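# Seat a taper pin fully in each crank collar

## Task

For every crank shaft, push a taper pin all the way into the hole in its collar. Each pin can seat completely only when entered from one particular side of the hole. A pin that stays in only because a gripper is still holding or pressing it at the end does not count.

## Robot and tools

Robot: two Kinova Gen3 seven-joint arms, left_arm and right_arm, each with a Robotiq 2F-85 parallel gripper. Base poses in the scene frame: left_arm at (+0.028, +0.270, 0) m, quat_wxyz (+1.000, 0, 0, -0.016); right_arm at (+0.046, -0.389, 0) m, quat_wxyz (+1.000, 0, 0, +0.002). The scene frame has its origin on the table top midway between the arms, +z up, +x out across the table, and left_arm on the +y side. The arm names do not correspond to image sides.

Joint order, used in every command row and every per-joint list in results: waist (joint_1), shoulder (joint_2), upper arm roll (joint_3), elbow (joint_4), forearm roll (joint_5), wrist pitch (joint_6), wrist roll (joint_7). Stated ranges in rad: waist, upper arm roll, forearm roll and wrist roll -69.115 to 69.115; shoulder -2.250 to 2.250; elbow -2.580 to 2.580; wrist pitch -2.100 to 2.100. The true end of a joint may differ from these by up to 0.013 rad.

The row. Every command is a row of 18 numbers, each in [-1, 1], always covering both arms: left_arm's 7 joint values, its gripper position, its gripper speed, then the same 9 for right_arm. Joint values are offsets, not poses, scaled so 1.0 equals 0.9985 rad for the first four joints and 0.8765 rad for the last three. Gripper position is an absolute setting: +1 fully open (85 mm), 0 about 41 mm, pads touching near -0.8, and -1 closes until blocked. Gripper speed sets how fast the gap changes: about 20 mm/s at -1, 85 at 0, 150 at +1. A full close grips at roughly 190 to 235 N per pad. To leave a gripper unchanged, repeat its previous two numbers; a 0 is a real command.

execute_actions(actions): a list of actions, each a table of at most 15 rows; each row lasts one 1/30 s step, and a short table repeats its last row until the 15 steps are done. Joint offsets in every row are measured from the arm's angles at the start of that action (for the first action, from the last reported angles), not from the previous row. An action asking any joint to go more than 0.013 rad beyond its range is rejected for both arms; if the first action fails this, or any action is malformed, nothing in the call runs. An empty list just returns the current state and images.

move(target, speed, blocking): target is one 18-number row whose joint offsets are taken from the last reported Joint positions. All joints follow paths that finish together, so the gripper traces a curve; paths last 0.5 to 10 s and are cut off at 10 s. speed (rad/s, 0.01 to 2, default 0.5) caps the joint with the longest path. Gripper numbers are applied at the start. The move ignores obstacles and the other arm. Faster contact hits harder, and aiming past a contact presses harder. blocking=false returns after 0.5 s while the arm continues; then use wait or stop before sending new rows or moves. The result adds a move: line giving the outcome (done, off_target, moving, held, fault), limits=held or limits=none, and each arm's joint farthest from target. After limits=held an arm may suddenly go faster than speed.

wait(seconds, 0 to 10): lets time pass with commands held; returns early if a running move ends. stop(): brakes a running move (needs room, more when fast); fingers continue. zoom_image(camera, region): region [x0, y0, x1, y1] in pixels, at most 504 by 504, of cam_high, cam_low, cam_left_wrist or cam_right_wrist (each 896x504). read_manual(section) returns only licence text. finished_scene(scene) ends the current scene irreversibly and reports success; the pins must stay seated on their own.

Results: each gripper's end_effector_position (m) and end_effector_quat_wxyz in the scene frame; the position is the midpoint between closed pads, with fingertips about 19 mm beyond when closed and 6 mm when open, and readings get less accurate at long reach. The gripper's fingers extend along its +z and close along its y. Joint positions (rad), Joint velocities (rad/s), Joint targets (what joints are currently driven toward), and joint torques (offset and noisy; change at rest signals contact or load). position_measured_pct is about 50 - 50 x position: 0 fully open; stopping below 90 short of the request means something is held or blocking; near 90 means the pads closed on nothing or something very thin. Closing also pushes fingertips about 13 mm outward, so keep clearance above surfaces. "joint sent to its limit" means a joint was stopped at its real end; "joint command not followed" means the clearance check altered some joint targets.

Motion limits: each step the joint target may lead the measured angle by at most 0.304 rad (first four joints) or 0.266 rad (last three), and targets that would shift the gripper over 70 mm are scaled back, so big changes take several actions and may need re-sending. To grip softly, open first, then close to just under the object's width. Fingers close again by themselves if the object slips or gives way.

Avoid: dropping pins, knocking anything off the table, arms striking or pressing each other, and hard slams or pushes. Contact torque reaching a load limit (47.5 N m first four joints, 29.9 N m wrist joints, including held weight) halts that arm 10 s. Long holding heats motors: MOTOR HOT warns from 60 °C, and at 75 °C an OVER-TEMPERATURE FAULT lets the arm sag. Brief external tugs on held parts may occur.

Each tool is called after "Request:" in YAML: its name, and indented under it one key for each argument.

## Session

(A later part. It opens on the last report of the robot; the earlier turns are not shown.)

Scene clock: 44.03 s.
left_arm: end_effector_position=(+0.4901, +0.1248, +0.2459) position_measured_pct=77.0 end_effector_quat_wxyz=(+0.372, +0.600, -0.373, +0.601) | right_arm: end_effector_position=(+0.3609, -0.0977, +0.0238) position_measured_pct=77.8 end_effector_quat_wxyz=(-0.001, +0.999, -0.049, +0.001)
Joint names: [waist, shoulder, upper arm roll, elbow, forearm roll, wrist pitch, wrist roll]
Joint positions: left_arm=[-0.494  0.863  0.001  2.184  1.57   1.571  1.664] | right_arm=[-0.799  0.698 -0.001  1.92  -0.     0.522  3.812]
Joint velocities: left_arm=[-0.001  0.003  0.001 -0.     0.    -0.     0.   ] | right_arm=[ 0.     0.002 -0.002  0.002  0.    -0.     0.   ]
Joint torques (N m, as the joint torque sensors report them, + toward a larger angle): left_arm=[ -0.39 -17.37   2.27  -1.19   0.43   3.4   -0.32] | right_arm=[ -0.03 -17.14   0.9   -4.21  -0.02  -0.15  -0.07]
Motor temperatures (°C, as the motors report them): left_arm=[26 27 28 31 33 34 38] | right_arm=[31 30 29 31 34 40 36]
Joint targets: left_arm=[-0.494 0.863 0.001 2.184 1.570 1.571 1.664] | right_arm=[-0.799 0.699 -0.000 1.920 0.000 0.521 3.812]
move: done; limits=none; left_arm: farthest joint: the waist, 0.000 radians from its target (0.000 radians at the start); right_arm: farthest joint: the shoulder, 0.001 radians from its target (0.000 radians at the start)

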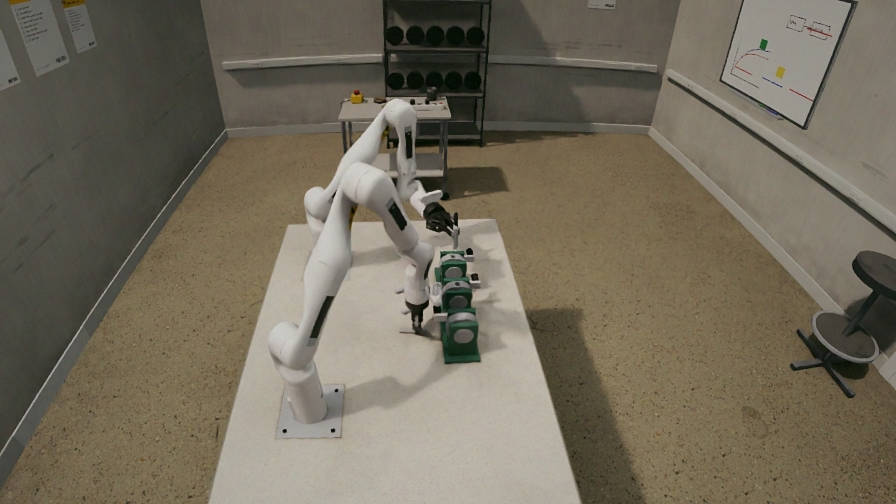

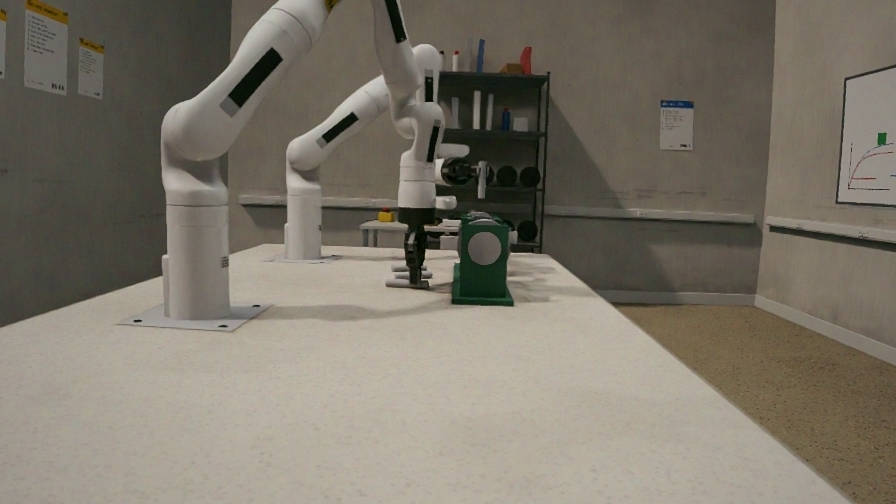

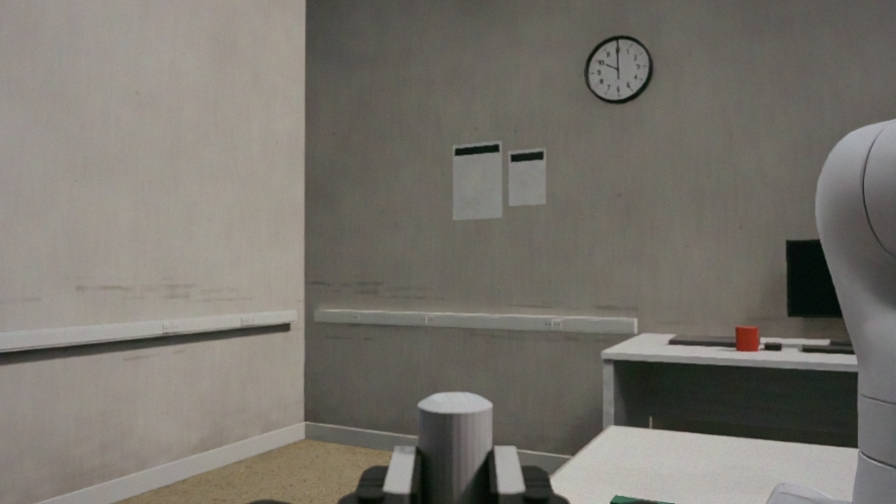

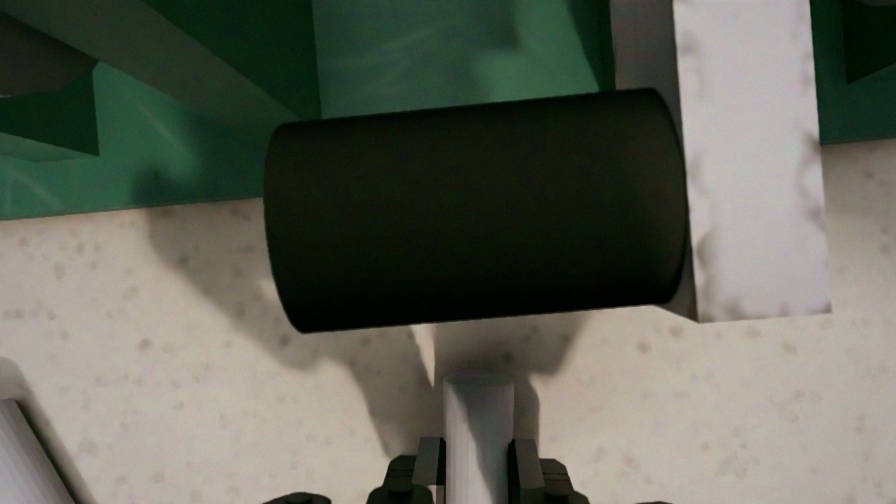

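Request:
move:
  target: [0,0.07,0,-0.011,0,0,-0.067,-1,0, 0,-0.222,0,-0.017,0,0.274,0,-1,0]
  speed: 0.4

Request:
zoom_image:
  camera: "cam_low"
  region: [445,160,535,240]

Request:
zoom_image:
  camera: "cam_high"
  region: [420,210,490,280]

Scene clock: 45.67 s.
left_arm: end_effector_position=(+0.4900, +0.1248, +0.2217) position_measured_pct=77.0 end_effector_quat_wxyz=(+0.372, +0.600, -0.373, +0.601) | right_arm: end_effector_position=(+0.3483, -0.1107, +0.1202) position_measured_pct=77.8 end_effector_quat_wxyz=(-0.000, +0.999, -0.049, +0.000)
Joint names: [waist, shoulder, upper arm roll, elbow, forearm roll, wrist pitch, wrist roll]
Joint positions: left_arm=[-0.494  0.933  0.001  2.173  1.57   1.571  1.605] | right_arm=[-0.799  0.476 -0.001  1.903 -0.     0.762  3.812]
Joint velocities: left_arm=[ 0.     0.     0.001 -0.001  0.    -0.001  0.   ] | right_arm=[-0.     0.    -0.     0.001  0.     0.    -0.   ]
Joint torques (N m, as the joint torque sensors report them, + toward a larger angle): left_arm=[ -0.3  -17.87   2.74  -0.39   0.56   3.41  -0.26] | right_arm=[ -0.2  -16.81   0.38  -6.23   0.    -0.12   0.1 ]
Motor temperatures (°C, as the motors report them): left_arm=[26 27 28 31 33 34 38] | right_arm=[31 30 29 31 34 40 36]
Joint targets: left_arm=[-0.494 0.933 0.001 2.173 1.570 1.571 1.605] | right_arm=[-0.799 0.476 -0.001 1.903 -0.000 0.762 3.812]
move: done; limits=none; left_arm: farthest joint: the waist, 0.000 radians from its target (0.000 radians at the start); right_arm: farthest joint: the waist, 0.000 radians from its target (0.000 radians at the start)

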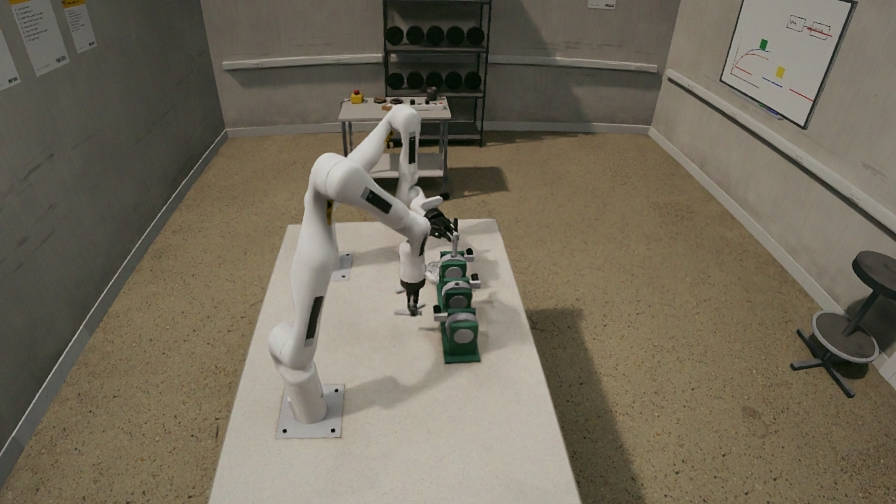

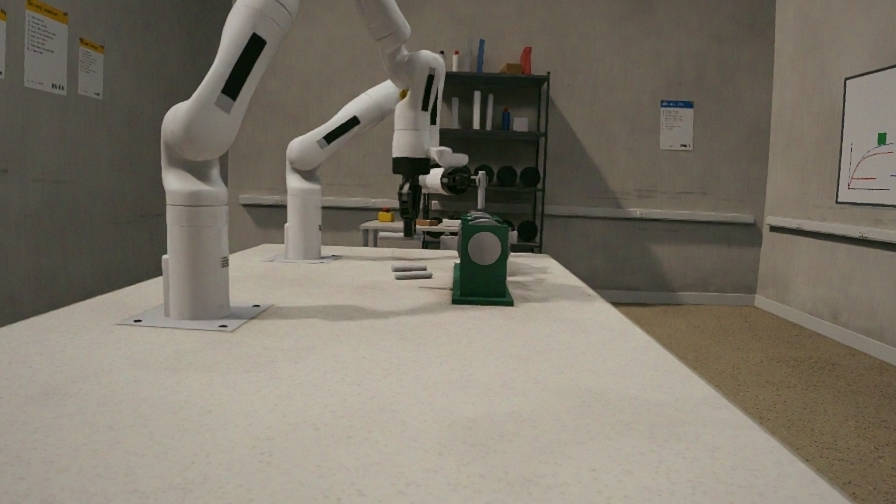

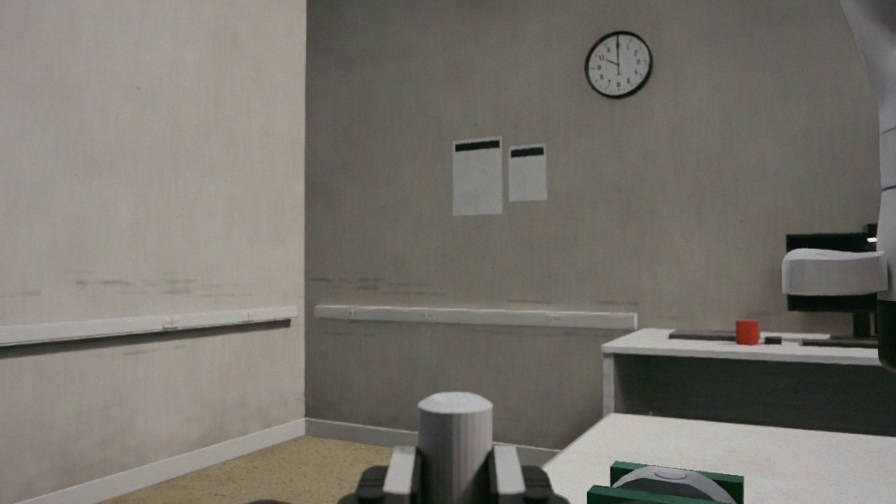

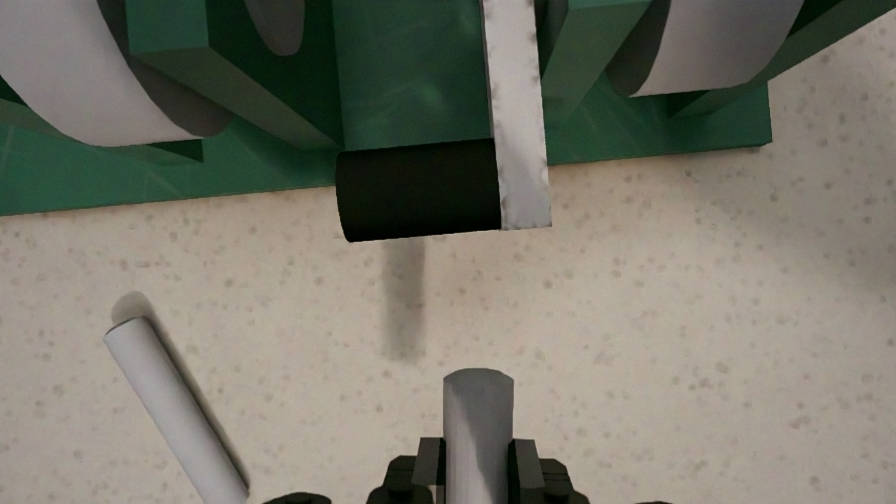

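Region (445, 160, 535, 240) of cam_low's 896x504 image, scaled by 5.600, with more detail than that image has.

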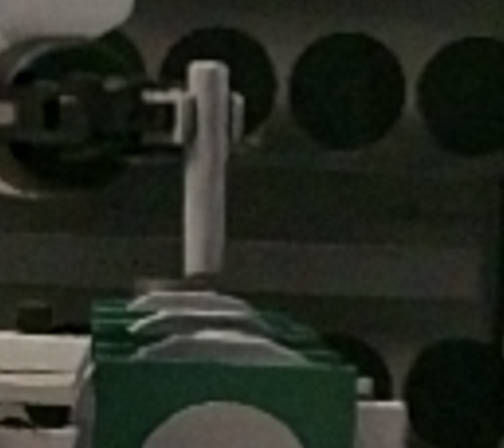

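Region (420, 210, 490, 280) of cam_high's 896x504 image, scaled by 7.200, with more detail than that image has.

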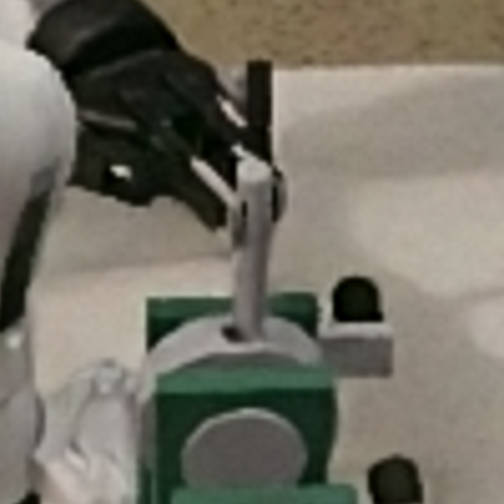

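Request:
move:
  target: [-0.0115,-0.001,0,0.0244,0,0,-0.027,-1,0, 0.3,-0.2,0,-0.1,0,0.35,-1,-1,0]
  speed: 0.9

Request:
zoom_image:
  camera: "cam_low"
  region: [445,160,535,240]

Request:
zoom_image:
  camera: "cam_high"
  region: [420,210,490,280]

Scene clock: 48.30 s.
left_arm: end_effector_position=(+0.4849, +0.1266, +0.2218) position_measured_pct=77.0 end_effector_quat_wxyz=(+0.369, +0.602, -0.369, +0.604) | right_arm: end_effector_position=(+0.3968, -0.2234, +0.2252) position_measured_pct=77.8 end_effector_quat_wxyz=(+0.003, +0.804, -0.595, -0.001)
Joint names: [waist, shoulder, upper arm roll, elbow, forearm roll, wrist pitch, wrist roll]
Joint positions: left_arm=[-0.506  0.932  0.001  2.198  1.57   1.571  1.582] | right_arm=[-0.5    0.277 -0.001  1.803 -0.     1.069  2.935]
Joint velocities: left_arm=[ 0.    -0.     0.     0.001 -0.     0.     0.   ] | right_arm=[ 0.003 -0.001  0.    -0.     0.     0.001  0.   ]
Joint torques (N m, as the joint torque sensors report them, + toward a larger angle): left_arm=[ -0.17 -17.19   2.86  -0.43   0.19   3.34  -0.01] | right_arm=[ -0.22 -14.71   0.86  -7.63  -0.03   0.03  -0.07]
Motor temperatures (°C, as the motors report them): left_arm=[26 28 28 31 33 34 38] | right_arm=[31 30 29 31 34 40 36]
Joint targets: left_arm=[-0.506 0.932 0.001 2.198 1.570 1.571 1.582] | right_arm=[-0.500 0.276 -0.001 1.803 -0.000 1.069 2.935]
move: done; limits=none; left_arm: farthest joint: the waist, 0.000 radians from its target (0.011 radians at the start); right_arm: farthest joint: the waist, 0.001 radians from its target (0.300 radians at the start)

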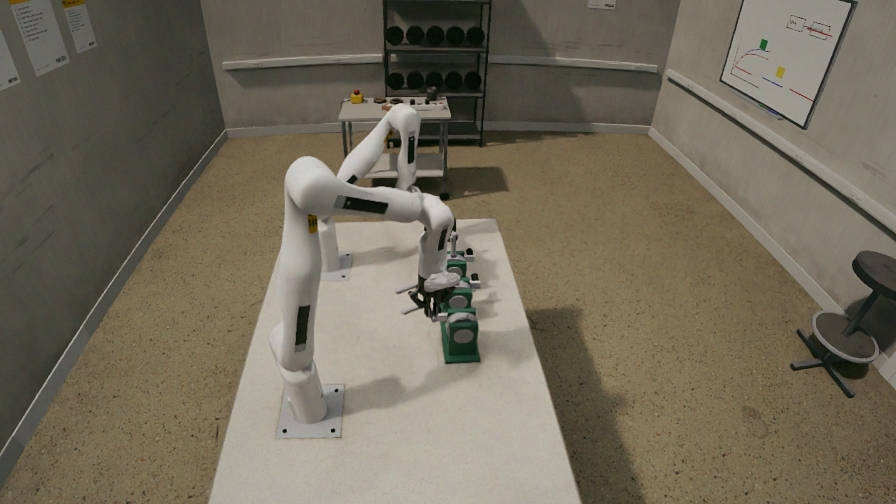

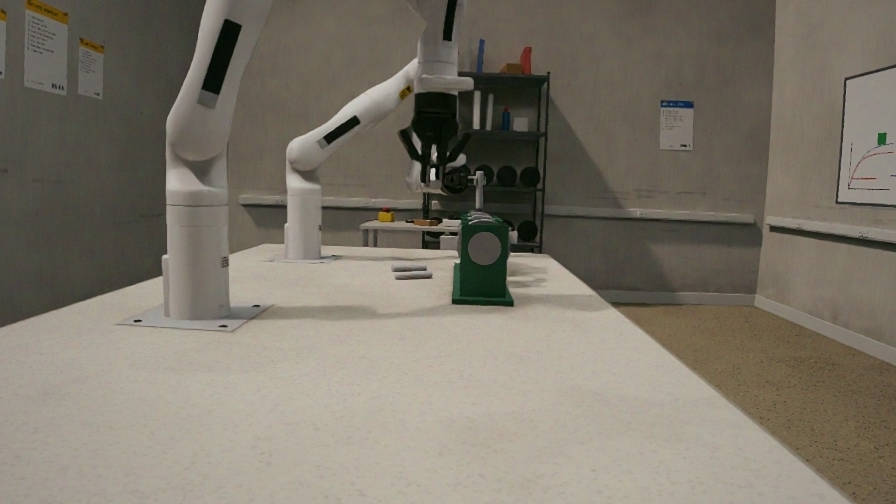

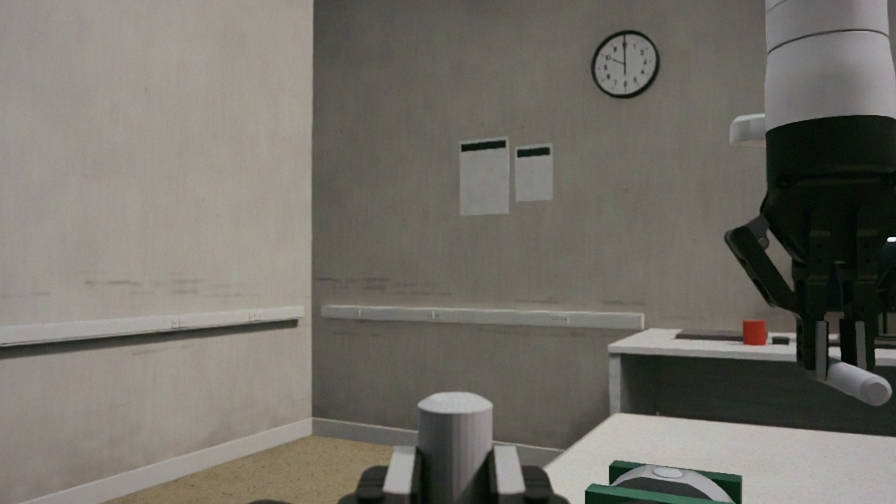

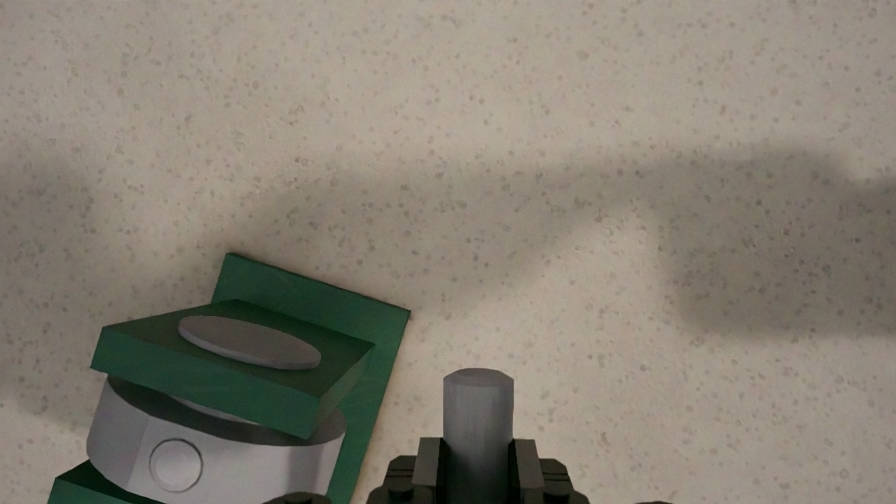

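Region (445, 160, 535, 240) of cam_low's 896x504 image, scaled by 5.600, with more detail than that image has.

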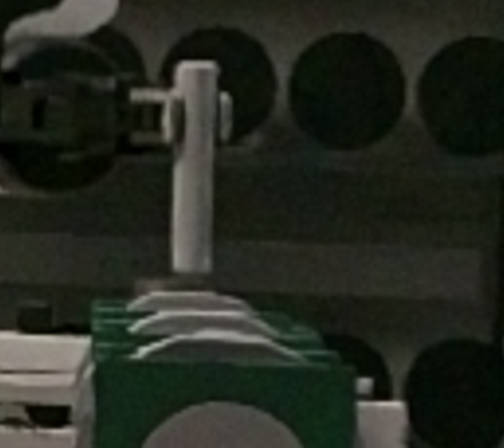

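Region (420, 210, 490, 280) of cam_high's 896x504 image, scaled by 7.200, with more detail than that image has.

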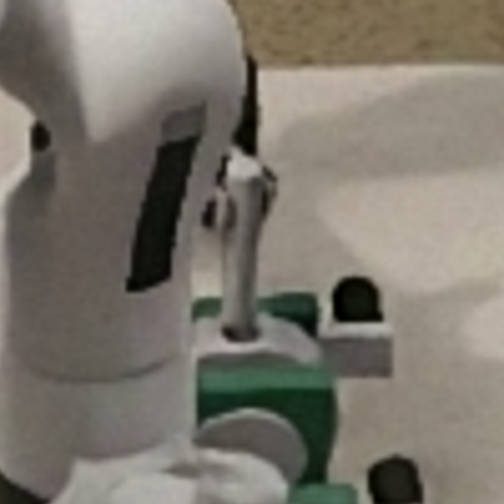

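Request:
move:
  target: [0,0.041,0,-0.009,0,0,-0.0365,-1,0, 0.385,0.1,0,-0.09,-0.8,0.3,-1,-1,0]
  speed: 0.6

Request:
zoom_image:
  camera: "cam_low"
  region: [445,160,535,240]

Scene clock: 50.60 s.
left_arm: end_effector_position=(+0.4855, +0.1274, +0.2078) position_measured_pct=77.0 end_effector_quat_wxyz=(+0.368, +0.603, -0.369, +0.604) | right_arm: end_effector_position=(+0.3996, -0.1745, +0.2829) position_measured_pct=77.8 end_effector_quat_wxyz=(-0.070, -0.157, +0.925, +0.338)
Joint names: [waist, shoulder, upper arm roll, elbow, forearm roll, wrist pitch, wrist roll]
Joint positions: left_arm=[-0.507  0.972  0.     2.188  1.571  1.571  1.549] | right_arm=[-0.116  0.376 -0.001  1.713 -0.701  1.332  2.059]
Joint velocities: left_arm=[ 0.001  0.001  0.002  0.     0.    -0.002 -0.   ] | right_arm=[ 0.003  0.002  0.001  0.001 -0.     0.     0.   ]
Joint torques (N m, as the joint torque sensors report them, + toward a larger angle): left_arm=[  0.45 -17.35   3.25   0.22  -0.7    3.33   0.2 ] | right_arm=[ -0.11 -15.79  -0.63  -7.22  -1.84   0.99   0.04]
Motor temperatures (°C, as the motors report them): left_arm=[26 28 28 31 33 34 38] | right_arm=[31 30 29 31 34 40 36]
Joint targets: left_arm=[-0.506 0.972 0.001 2.189 1.570 1.571 1.550] | right_arm=[-0.116 0.376 -0.001 1.713 -0.701 1.332 2.059]
move: done; limits=none; left_arm: farthest joint: the waist, 0.001 radians from its target (0.000 radians at the start); right_arm: farthest joint: the shoulder, 0.001 radians from its target (0.100 radians at the start)

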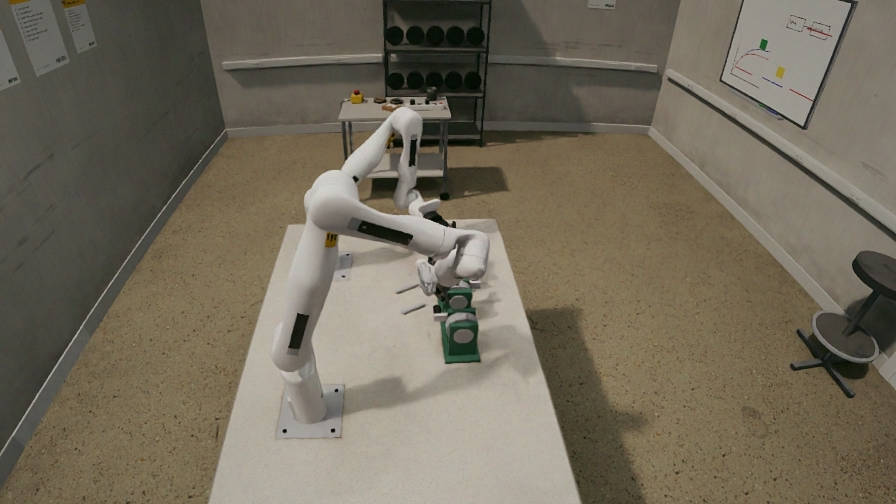

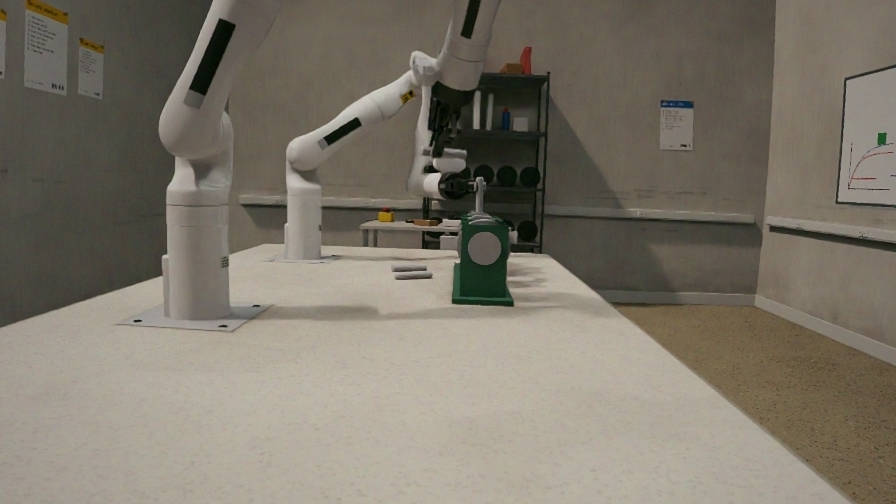

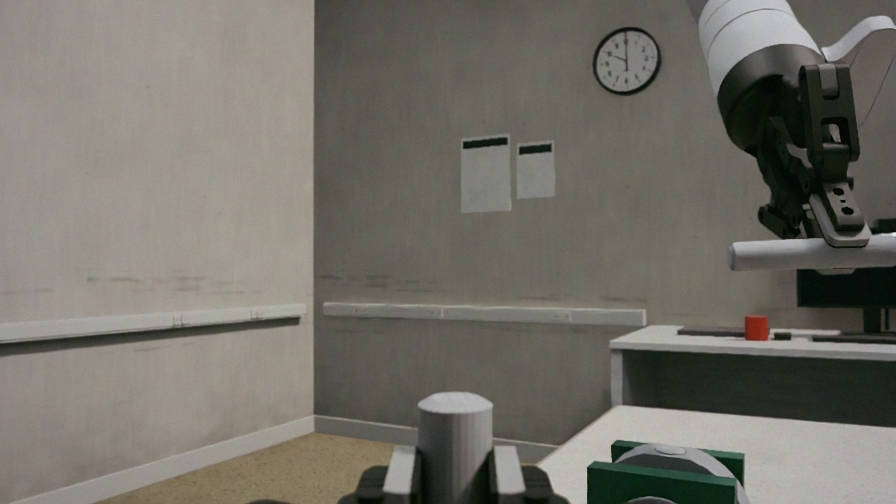

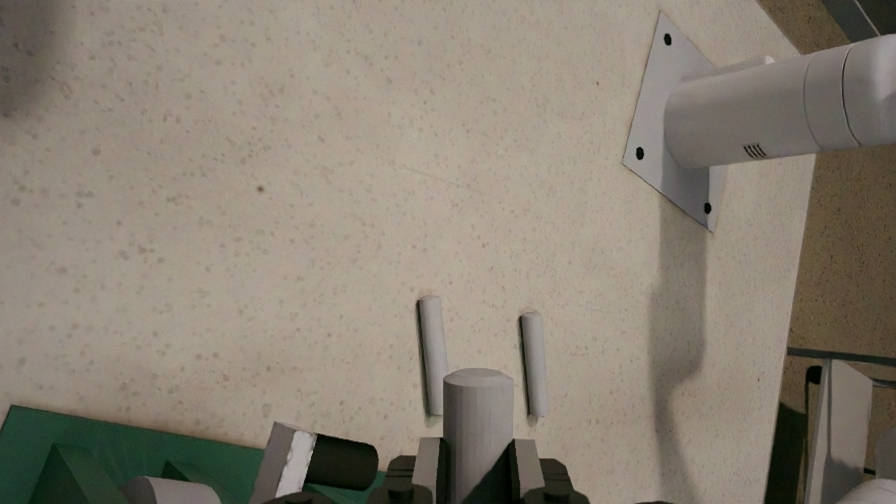

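Region (445, 160, 535, 240) of cam_low's 896x504 image, scaled by 5.600, with more detail than that image has.

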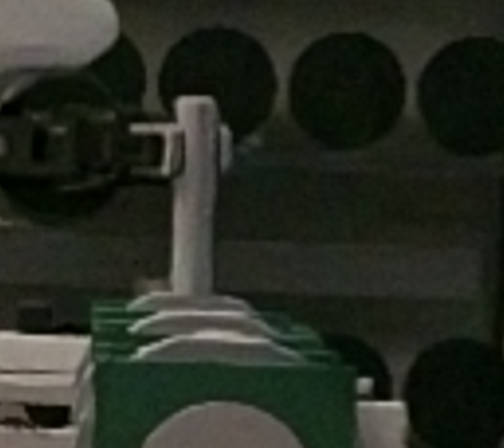

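Request:
move:
  target: [0,0.035,0,-0.011,0,0,-0.028,-1,0, 0,0.425,0,0,-0.993,0.273,-1,-1,0]
  speed: 0.6

Scene clock: 52.83 s.
left_arm: end_effector_position=(+0.4860, +0.1276, +0.1957) position_measured_pct=77.0 end_effector_quat_wxyz=(+0.368, +0.603, -0.369, +0.604) | right_arm: end_effector_position=(+0.4945, -0.0460, +0.3236) position_measured_pct=77.8 end_effector_quat_wxyz=(-0.469, +0.403, +0.581, +0.530)
Joint names: [waist, shoulder, upper arm roll, elbow, forearm roll, wrist pitch, wrist roll]
Joint positions: left_arm=[-0.507  1.007  0.     2.177  1.571  1.571  1.525] | right_arm=[-0.116  0.8   -0.001  1.713 -1.572  1.571  1.182]
Joint velocities: left_arm=[-0.     0.     0.003  0.    -0.     0.001 -0.   ] | right_arm=[-0.     0.003 -0.     0.     0.     0.     0.   ]
Joint torques (N m, as the joint torque sensors report them, + toward a larger angle): left_arm=[  0.19 -17.93   3.05   0.01  -0.15   3.19  -0.11] | right_arm=[  0.01 -21.33  -1.77  -5.3   -2.1    2.78  -0.27]
Motor temperatures (°C, as the motors report them): left_arm=[26 28 28 31 33 34 38] | right_arm=[31 30 29 31 34 40 36]
Joint targets: left_arm=[-0.507 1.007 0.000 2.177 1.571 1.571 1.525] | right_arm=[-0.116 0.801 -0.001 1.713 -1.572 1.571 1.182]
move: done; limits=none; left_arm: farthest joint: the waist, 0.000 radians from its target (0.000 radians at the start); right_arm: farthest joint: the waist, 0.000 radians from its target (0.000 radians at the start)

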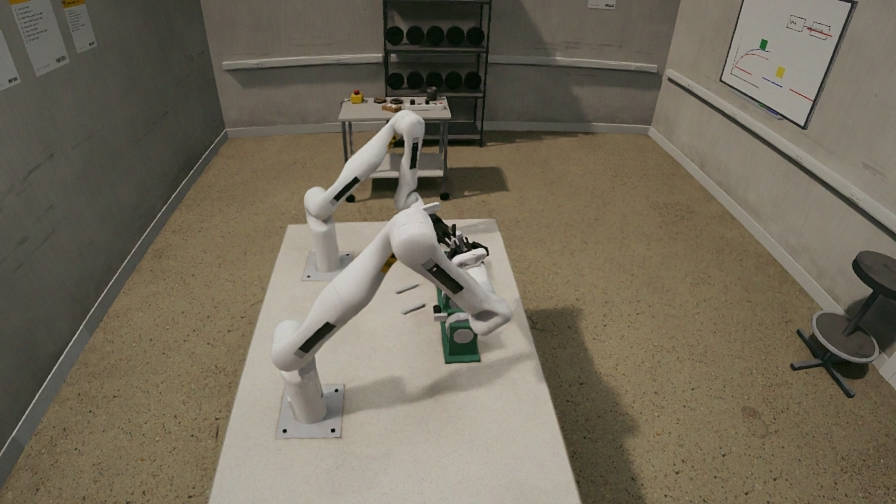

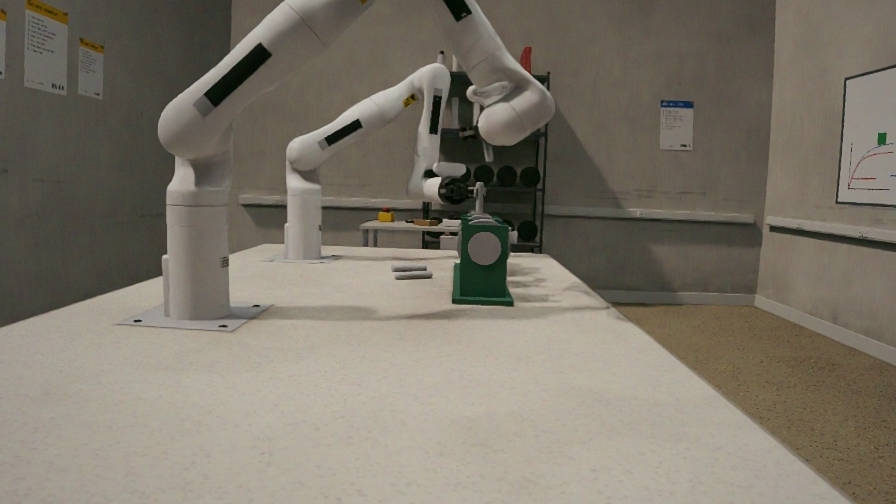

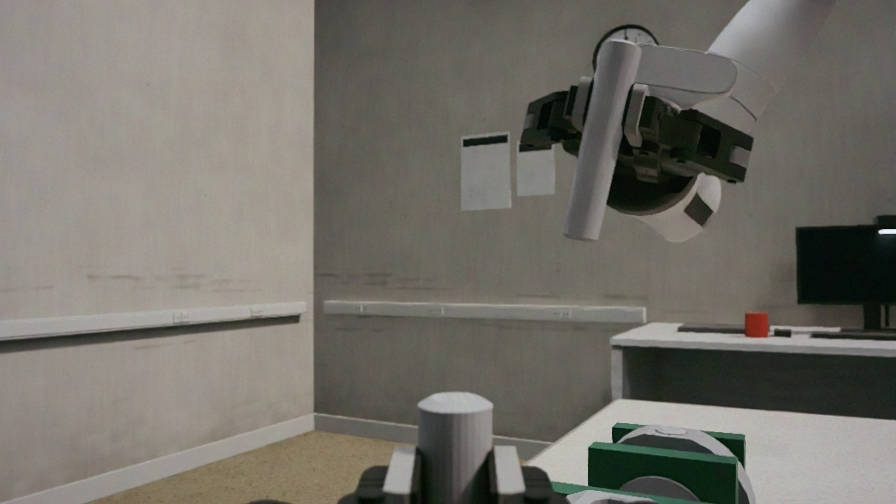

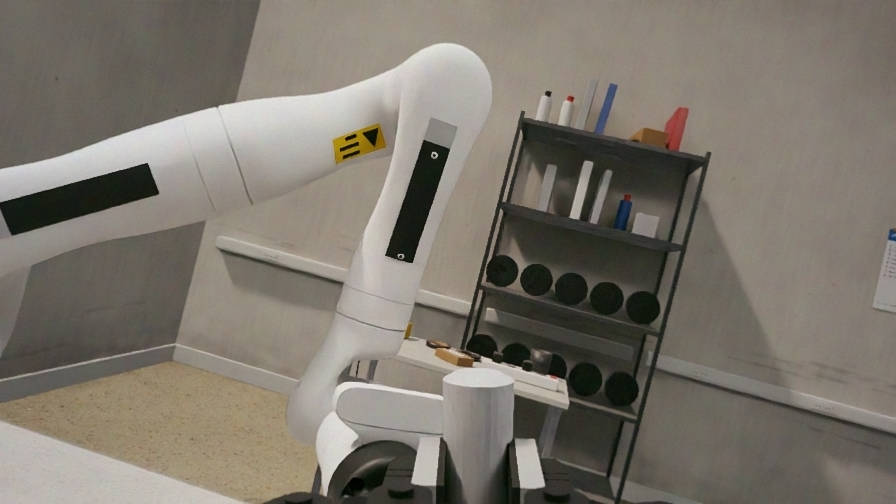

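Request:
move:
  target: [0,0,0,0,0,0,0,0,-0.3, 0,0.2118,0,-0.0104,0,0,-0.044,-1,0]
  speed: 0.3

Request:
zoom_image:
  camera: "cam_left_wrist"
  region: [500,200,850,504]

Scene clock: 54.27 s.
left_arm: end_effector_position=(+0.4860, +0.1276, +0.1957) position_measured_pct=50.0 end_effector_quat_wxyz=(+0.368, +0.603, -0.369, +0.604) | right_arm: end_effector_position=(+0.4948, -0.0459, +0.2220) position_measured_pct=77.8 end_effector_quat_wxyz=(+0.529, -0.469, -0.529, -0.470)
Joint names: [waist, shoulder, upper arm roll, elbow, forearm roll, wrist pitch, wrist roll]
Joint positions: left_arm=[-0.507  1.007  0.     2.177  1.571  1.571  1.525] | right_arm=[-0.116  1.012 -0.001  1.703 -1.572  1.571  1.144]
Joint velocities: left_arm=[-0.    -0.     0.     0.     0.     0.001  0.   ] | right_arm=[ 0.     0.003  0.     0.001 -0.     0.     0.   ]
Joint torques (N m, as the joint torque sensors report them, + toward a larger angle): left_arm=[ -0.05 -17.11   2.62   0.41  -0.11   2.78   0.04] | right_arm=[  0.31 -22.82  -1.96  -3.51  -1.31   3.31  -0.12]
Motor temperatures (°C, as the motors report them): left_arm=[26 28 28 31 33 34 38] | right_arm=[31 30 29 31 34 40 36]
Joint targets: left_arm=[-0.507 1.007 0.000 2.177 1.571 1.571 1.525] | right_arm=[-0.116 1.012 -0.001 1.703 -1.572 1.571 1.144]
move: done; limits=none; left_arm: farthest joint: the waist, 0.000 radians from its target (0.000 radians at the start); right_arm: farthest joint: the waist, 0.000 radians from its target (0.000 radians at the start)

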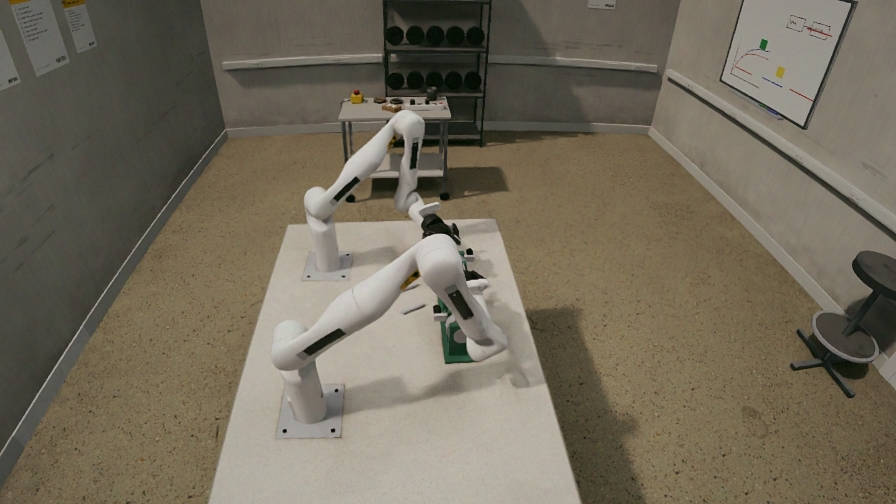

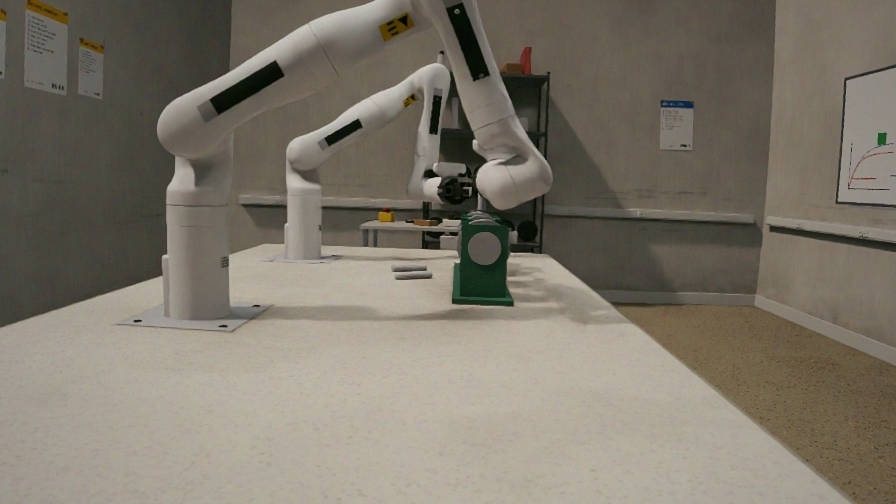

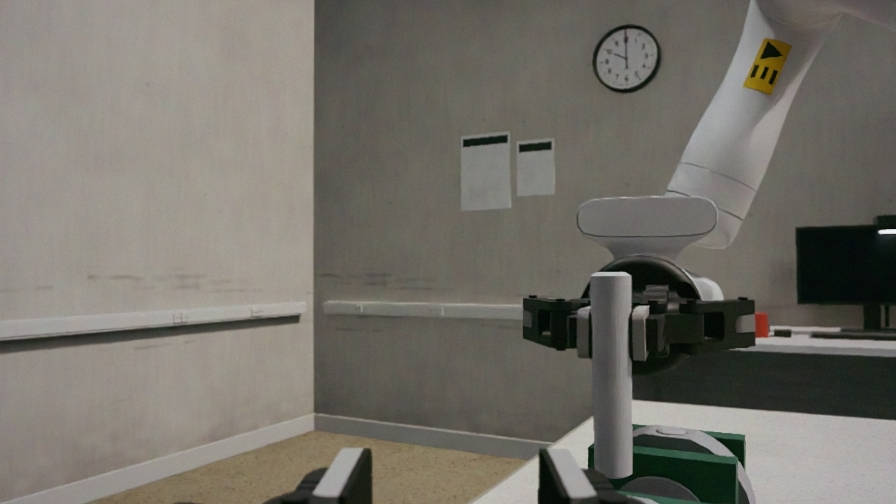

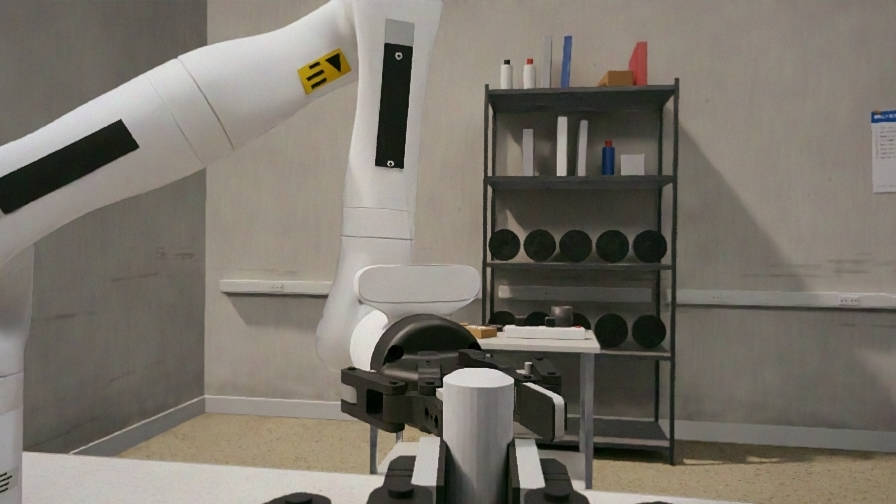

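Region (500, 200, 850, 504) of cam_left_wrist's 896x504 image, scaled by 1.440; it fills the top 438 rows of this view, and the rest is white.

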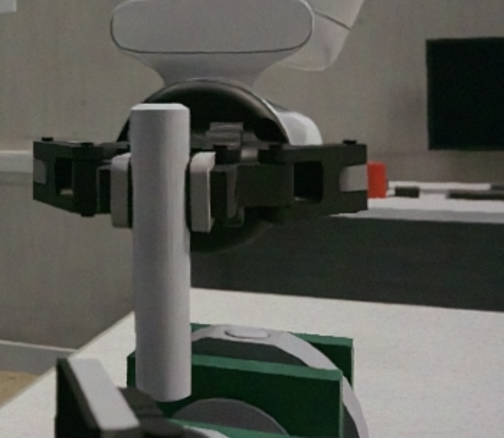

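Request:
move:
  target: [0,-0.38,0,0,0,-0.4,0.38,0,0, 0,0.015,0,-0.002,0,0,0.014,-1,0]
  speed: 0.5

Scene clock: 55.93 s.
left_arm: end_effector_position=(+0.5164, +0.1645, +0.2280) position_measured_pct=50.0 end_effector_quat_wxyz=(+0.255, +0.705, -0.406, +0.523) | right_arm: end_effector_position=(+0.4944, -0.0460, +0.2150) position_measured_pct=77.8 end_effector_quat_wxyz=(+0.529, -0.469, -0.528, -0.470)
Joint names: [waist, shoulder, upper arm roll, elbow, forearm roll, wrist pitch, wrist roll]
Joint positions: left_arm=[-0.507  0.628  0.     2.177  1.571  1.221  1.858] | right_arm=[-0.116  1.027 -0.001  1.701 -1.572  1.571  1.156]
Joint velocities: left_arm=[ 0.002 -0.002 -0.     0.     0.    -0.001 -0.   ] | right_arm=[ 0.     0.001 -0.001  0.    -0.    -0.001 -0.   ]
Joint torques (N m, as the joint torque sensors report them, + toward a larger angle): left_arm=[ -0.12 -15.08   1.6   -3.9    0.77   2.23  -0.39] | right_arm=[ -0.02 -22.34  -2.3   -3.23  -1.22   3.09  -0.23]
Motor temperatures (°C, as the motors report them): left_arm=[26 28 28 31 33 34 38] | right_arm=[31 30 29 31 34 40 36]
Joint targets: left_arm=[-0.507 0.628 0.000 2.177 1.571 1.221 1.858] | right_arm=[-0.116 1.027 -0.001 1.701 -1.572 1.571 1.156]
move: done; limits=none; left_arm: farthest joint: the waist, 0.000 radians from its target (0.000 radians at the start); right_arm: farthest joint: the waist, 0.000 radians from its target (0.000 radians at the start)

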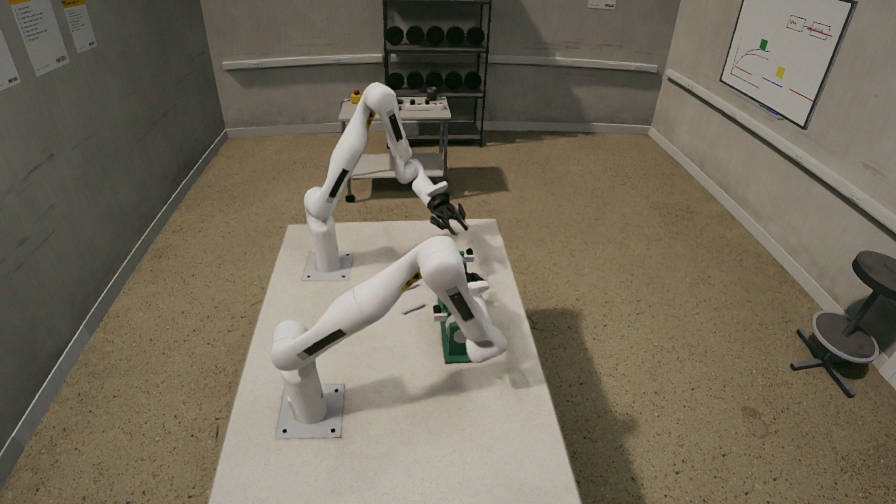

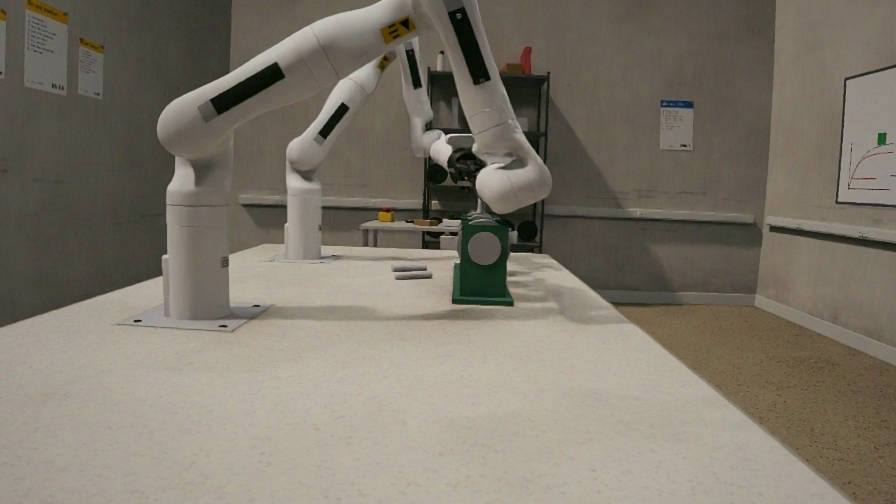

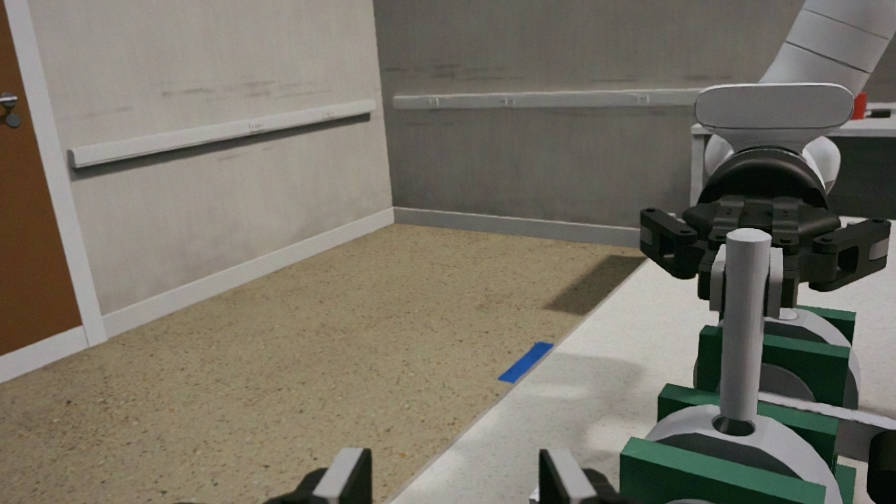

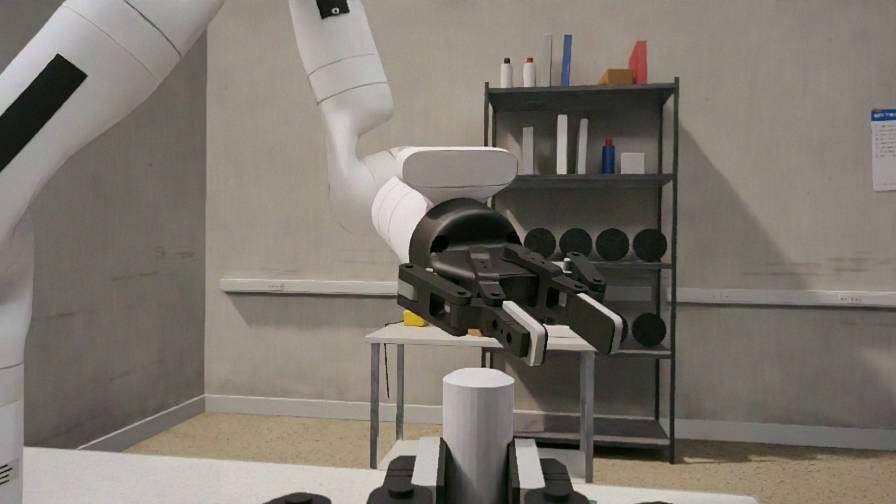

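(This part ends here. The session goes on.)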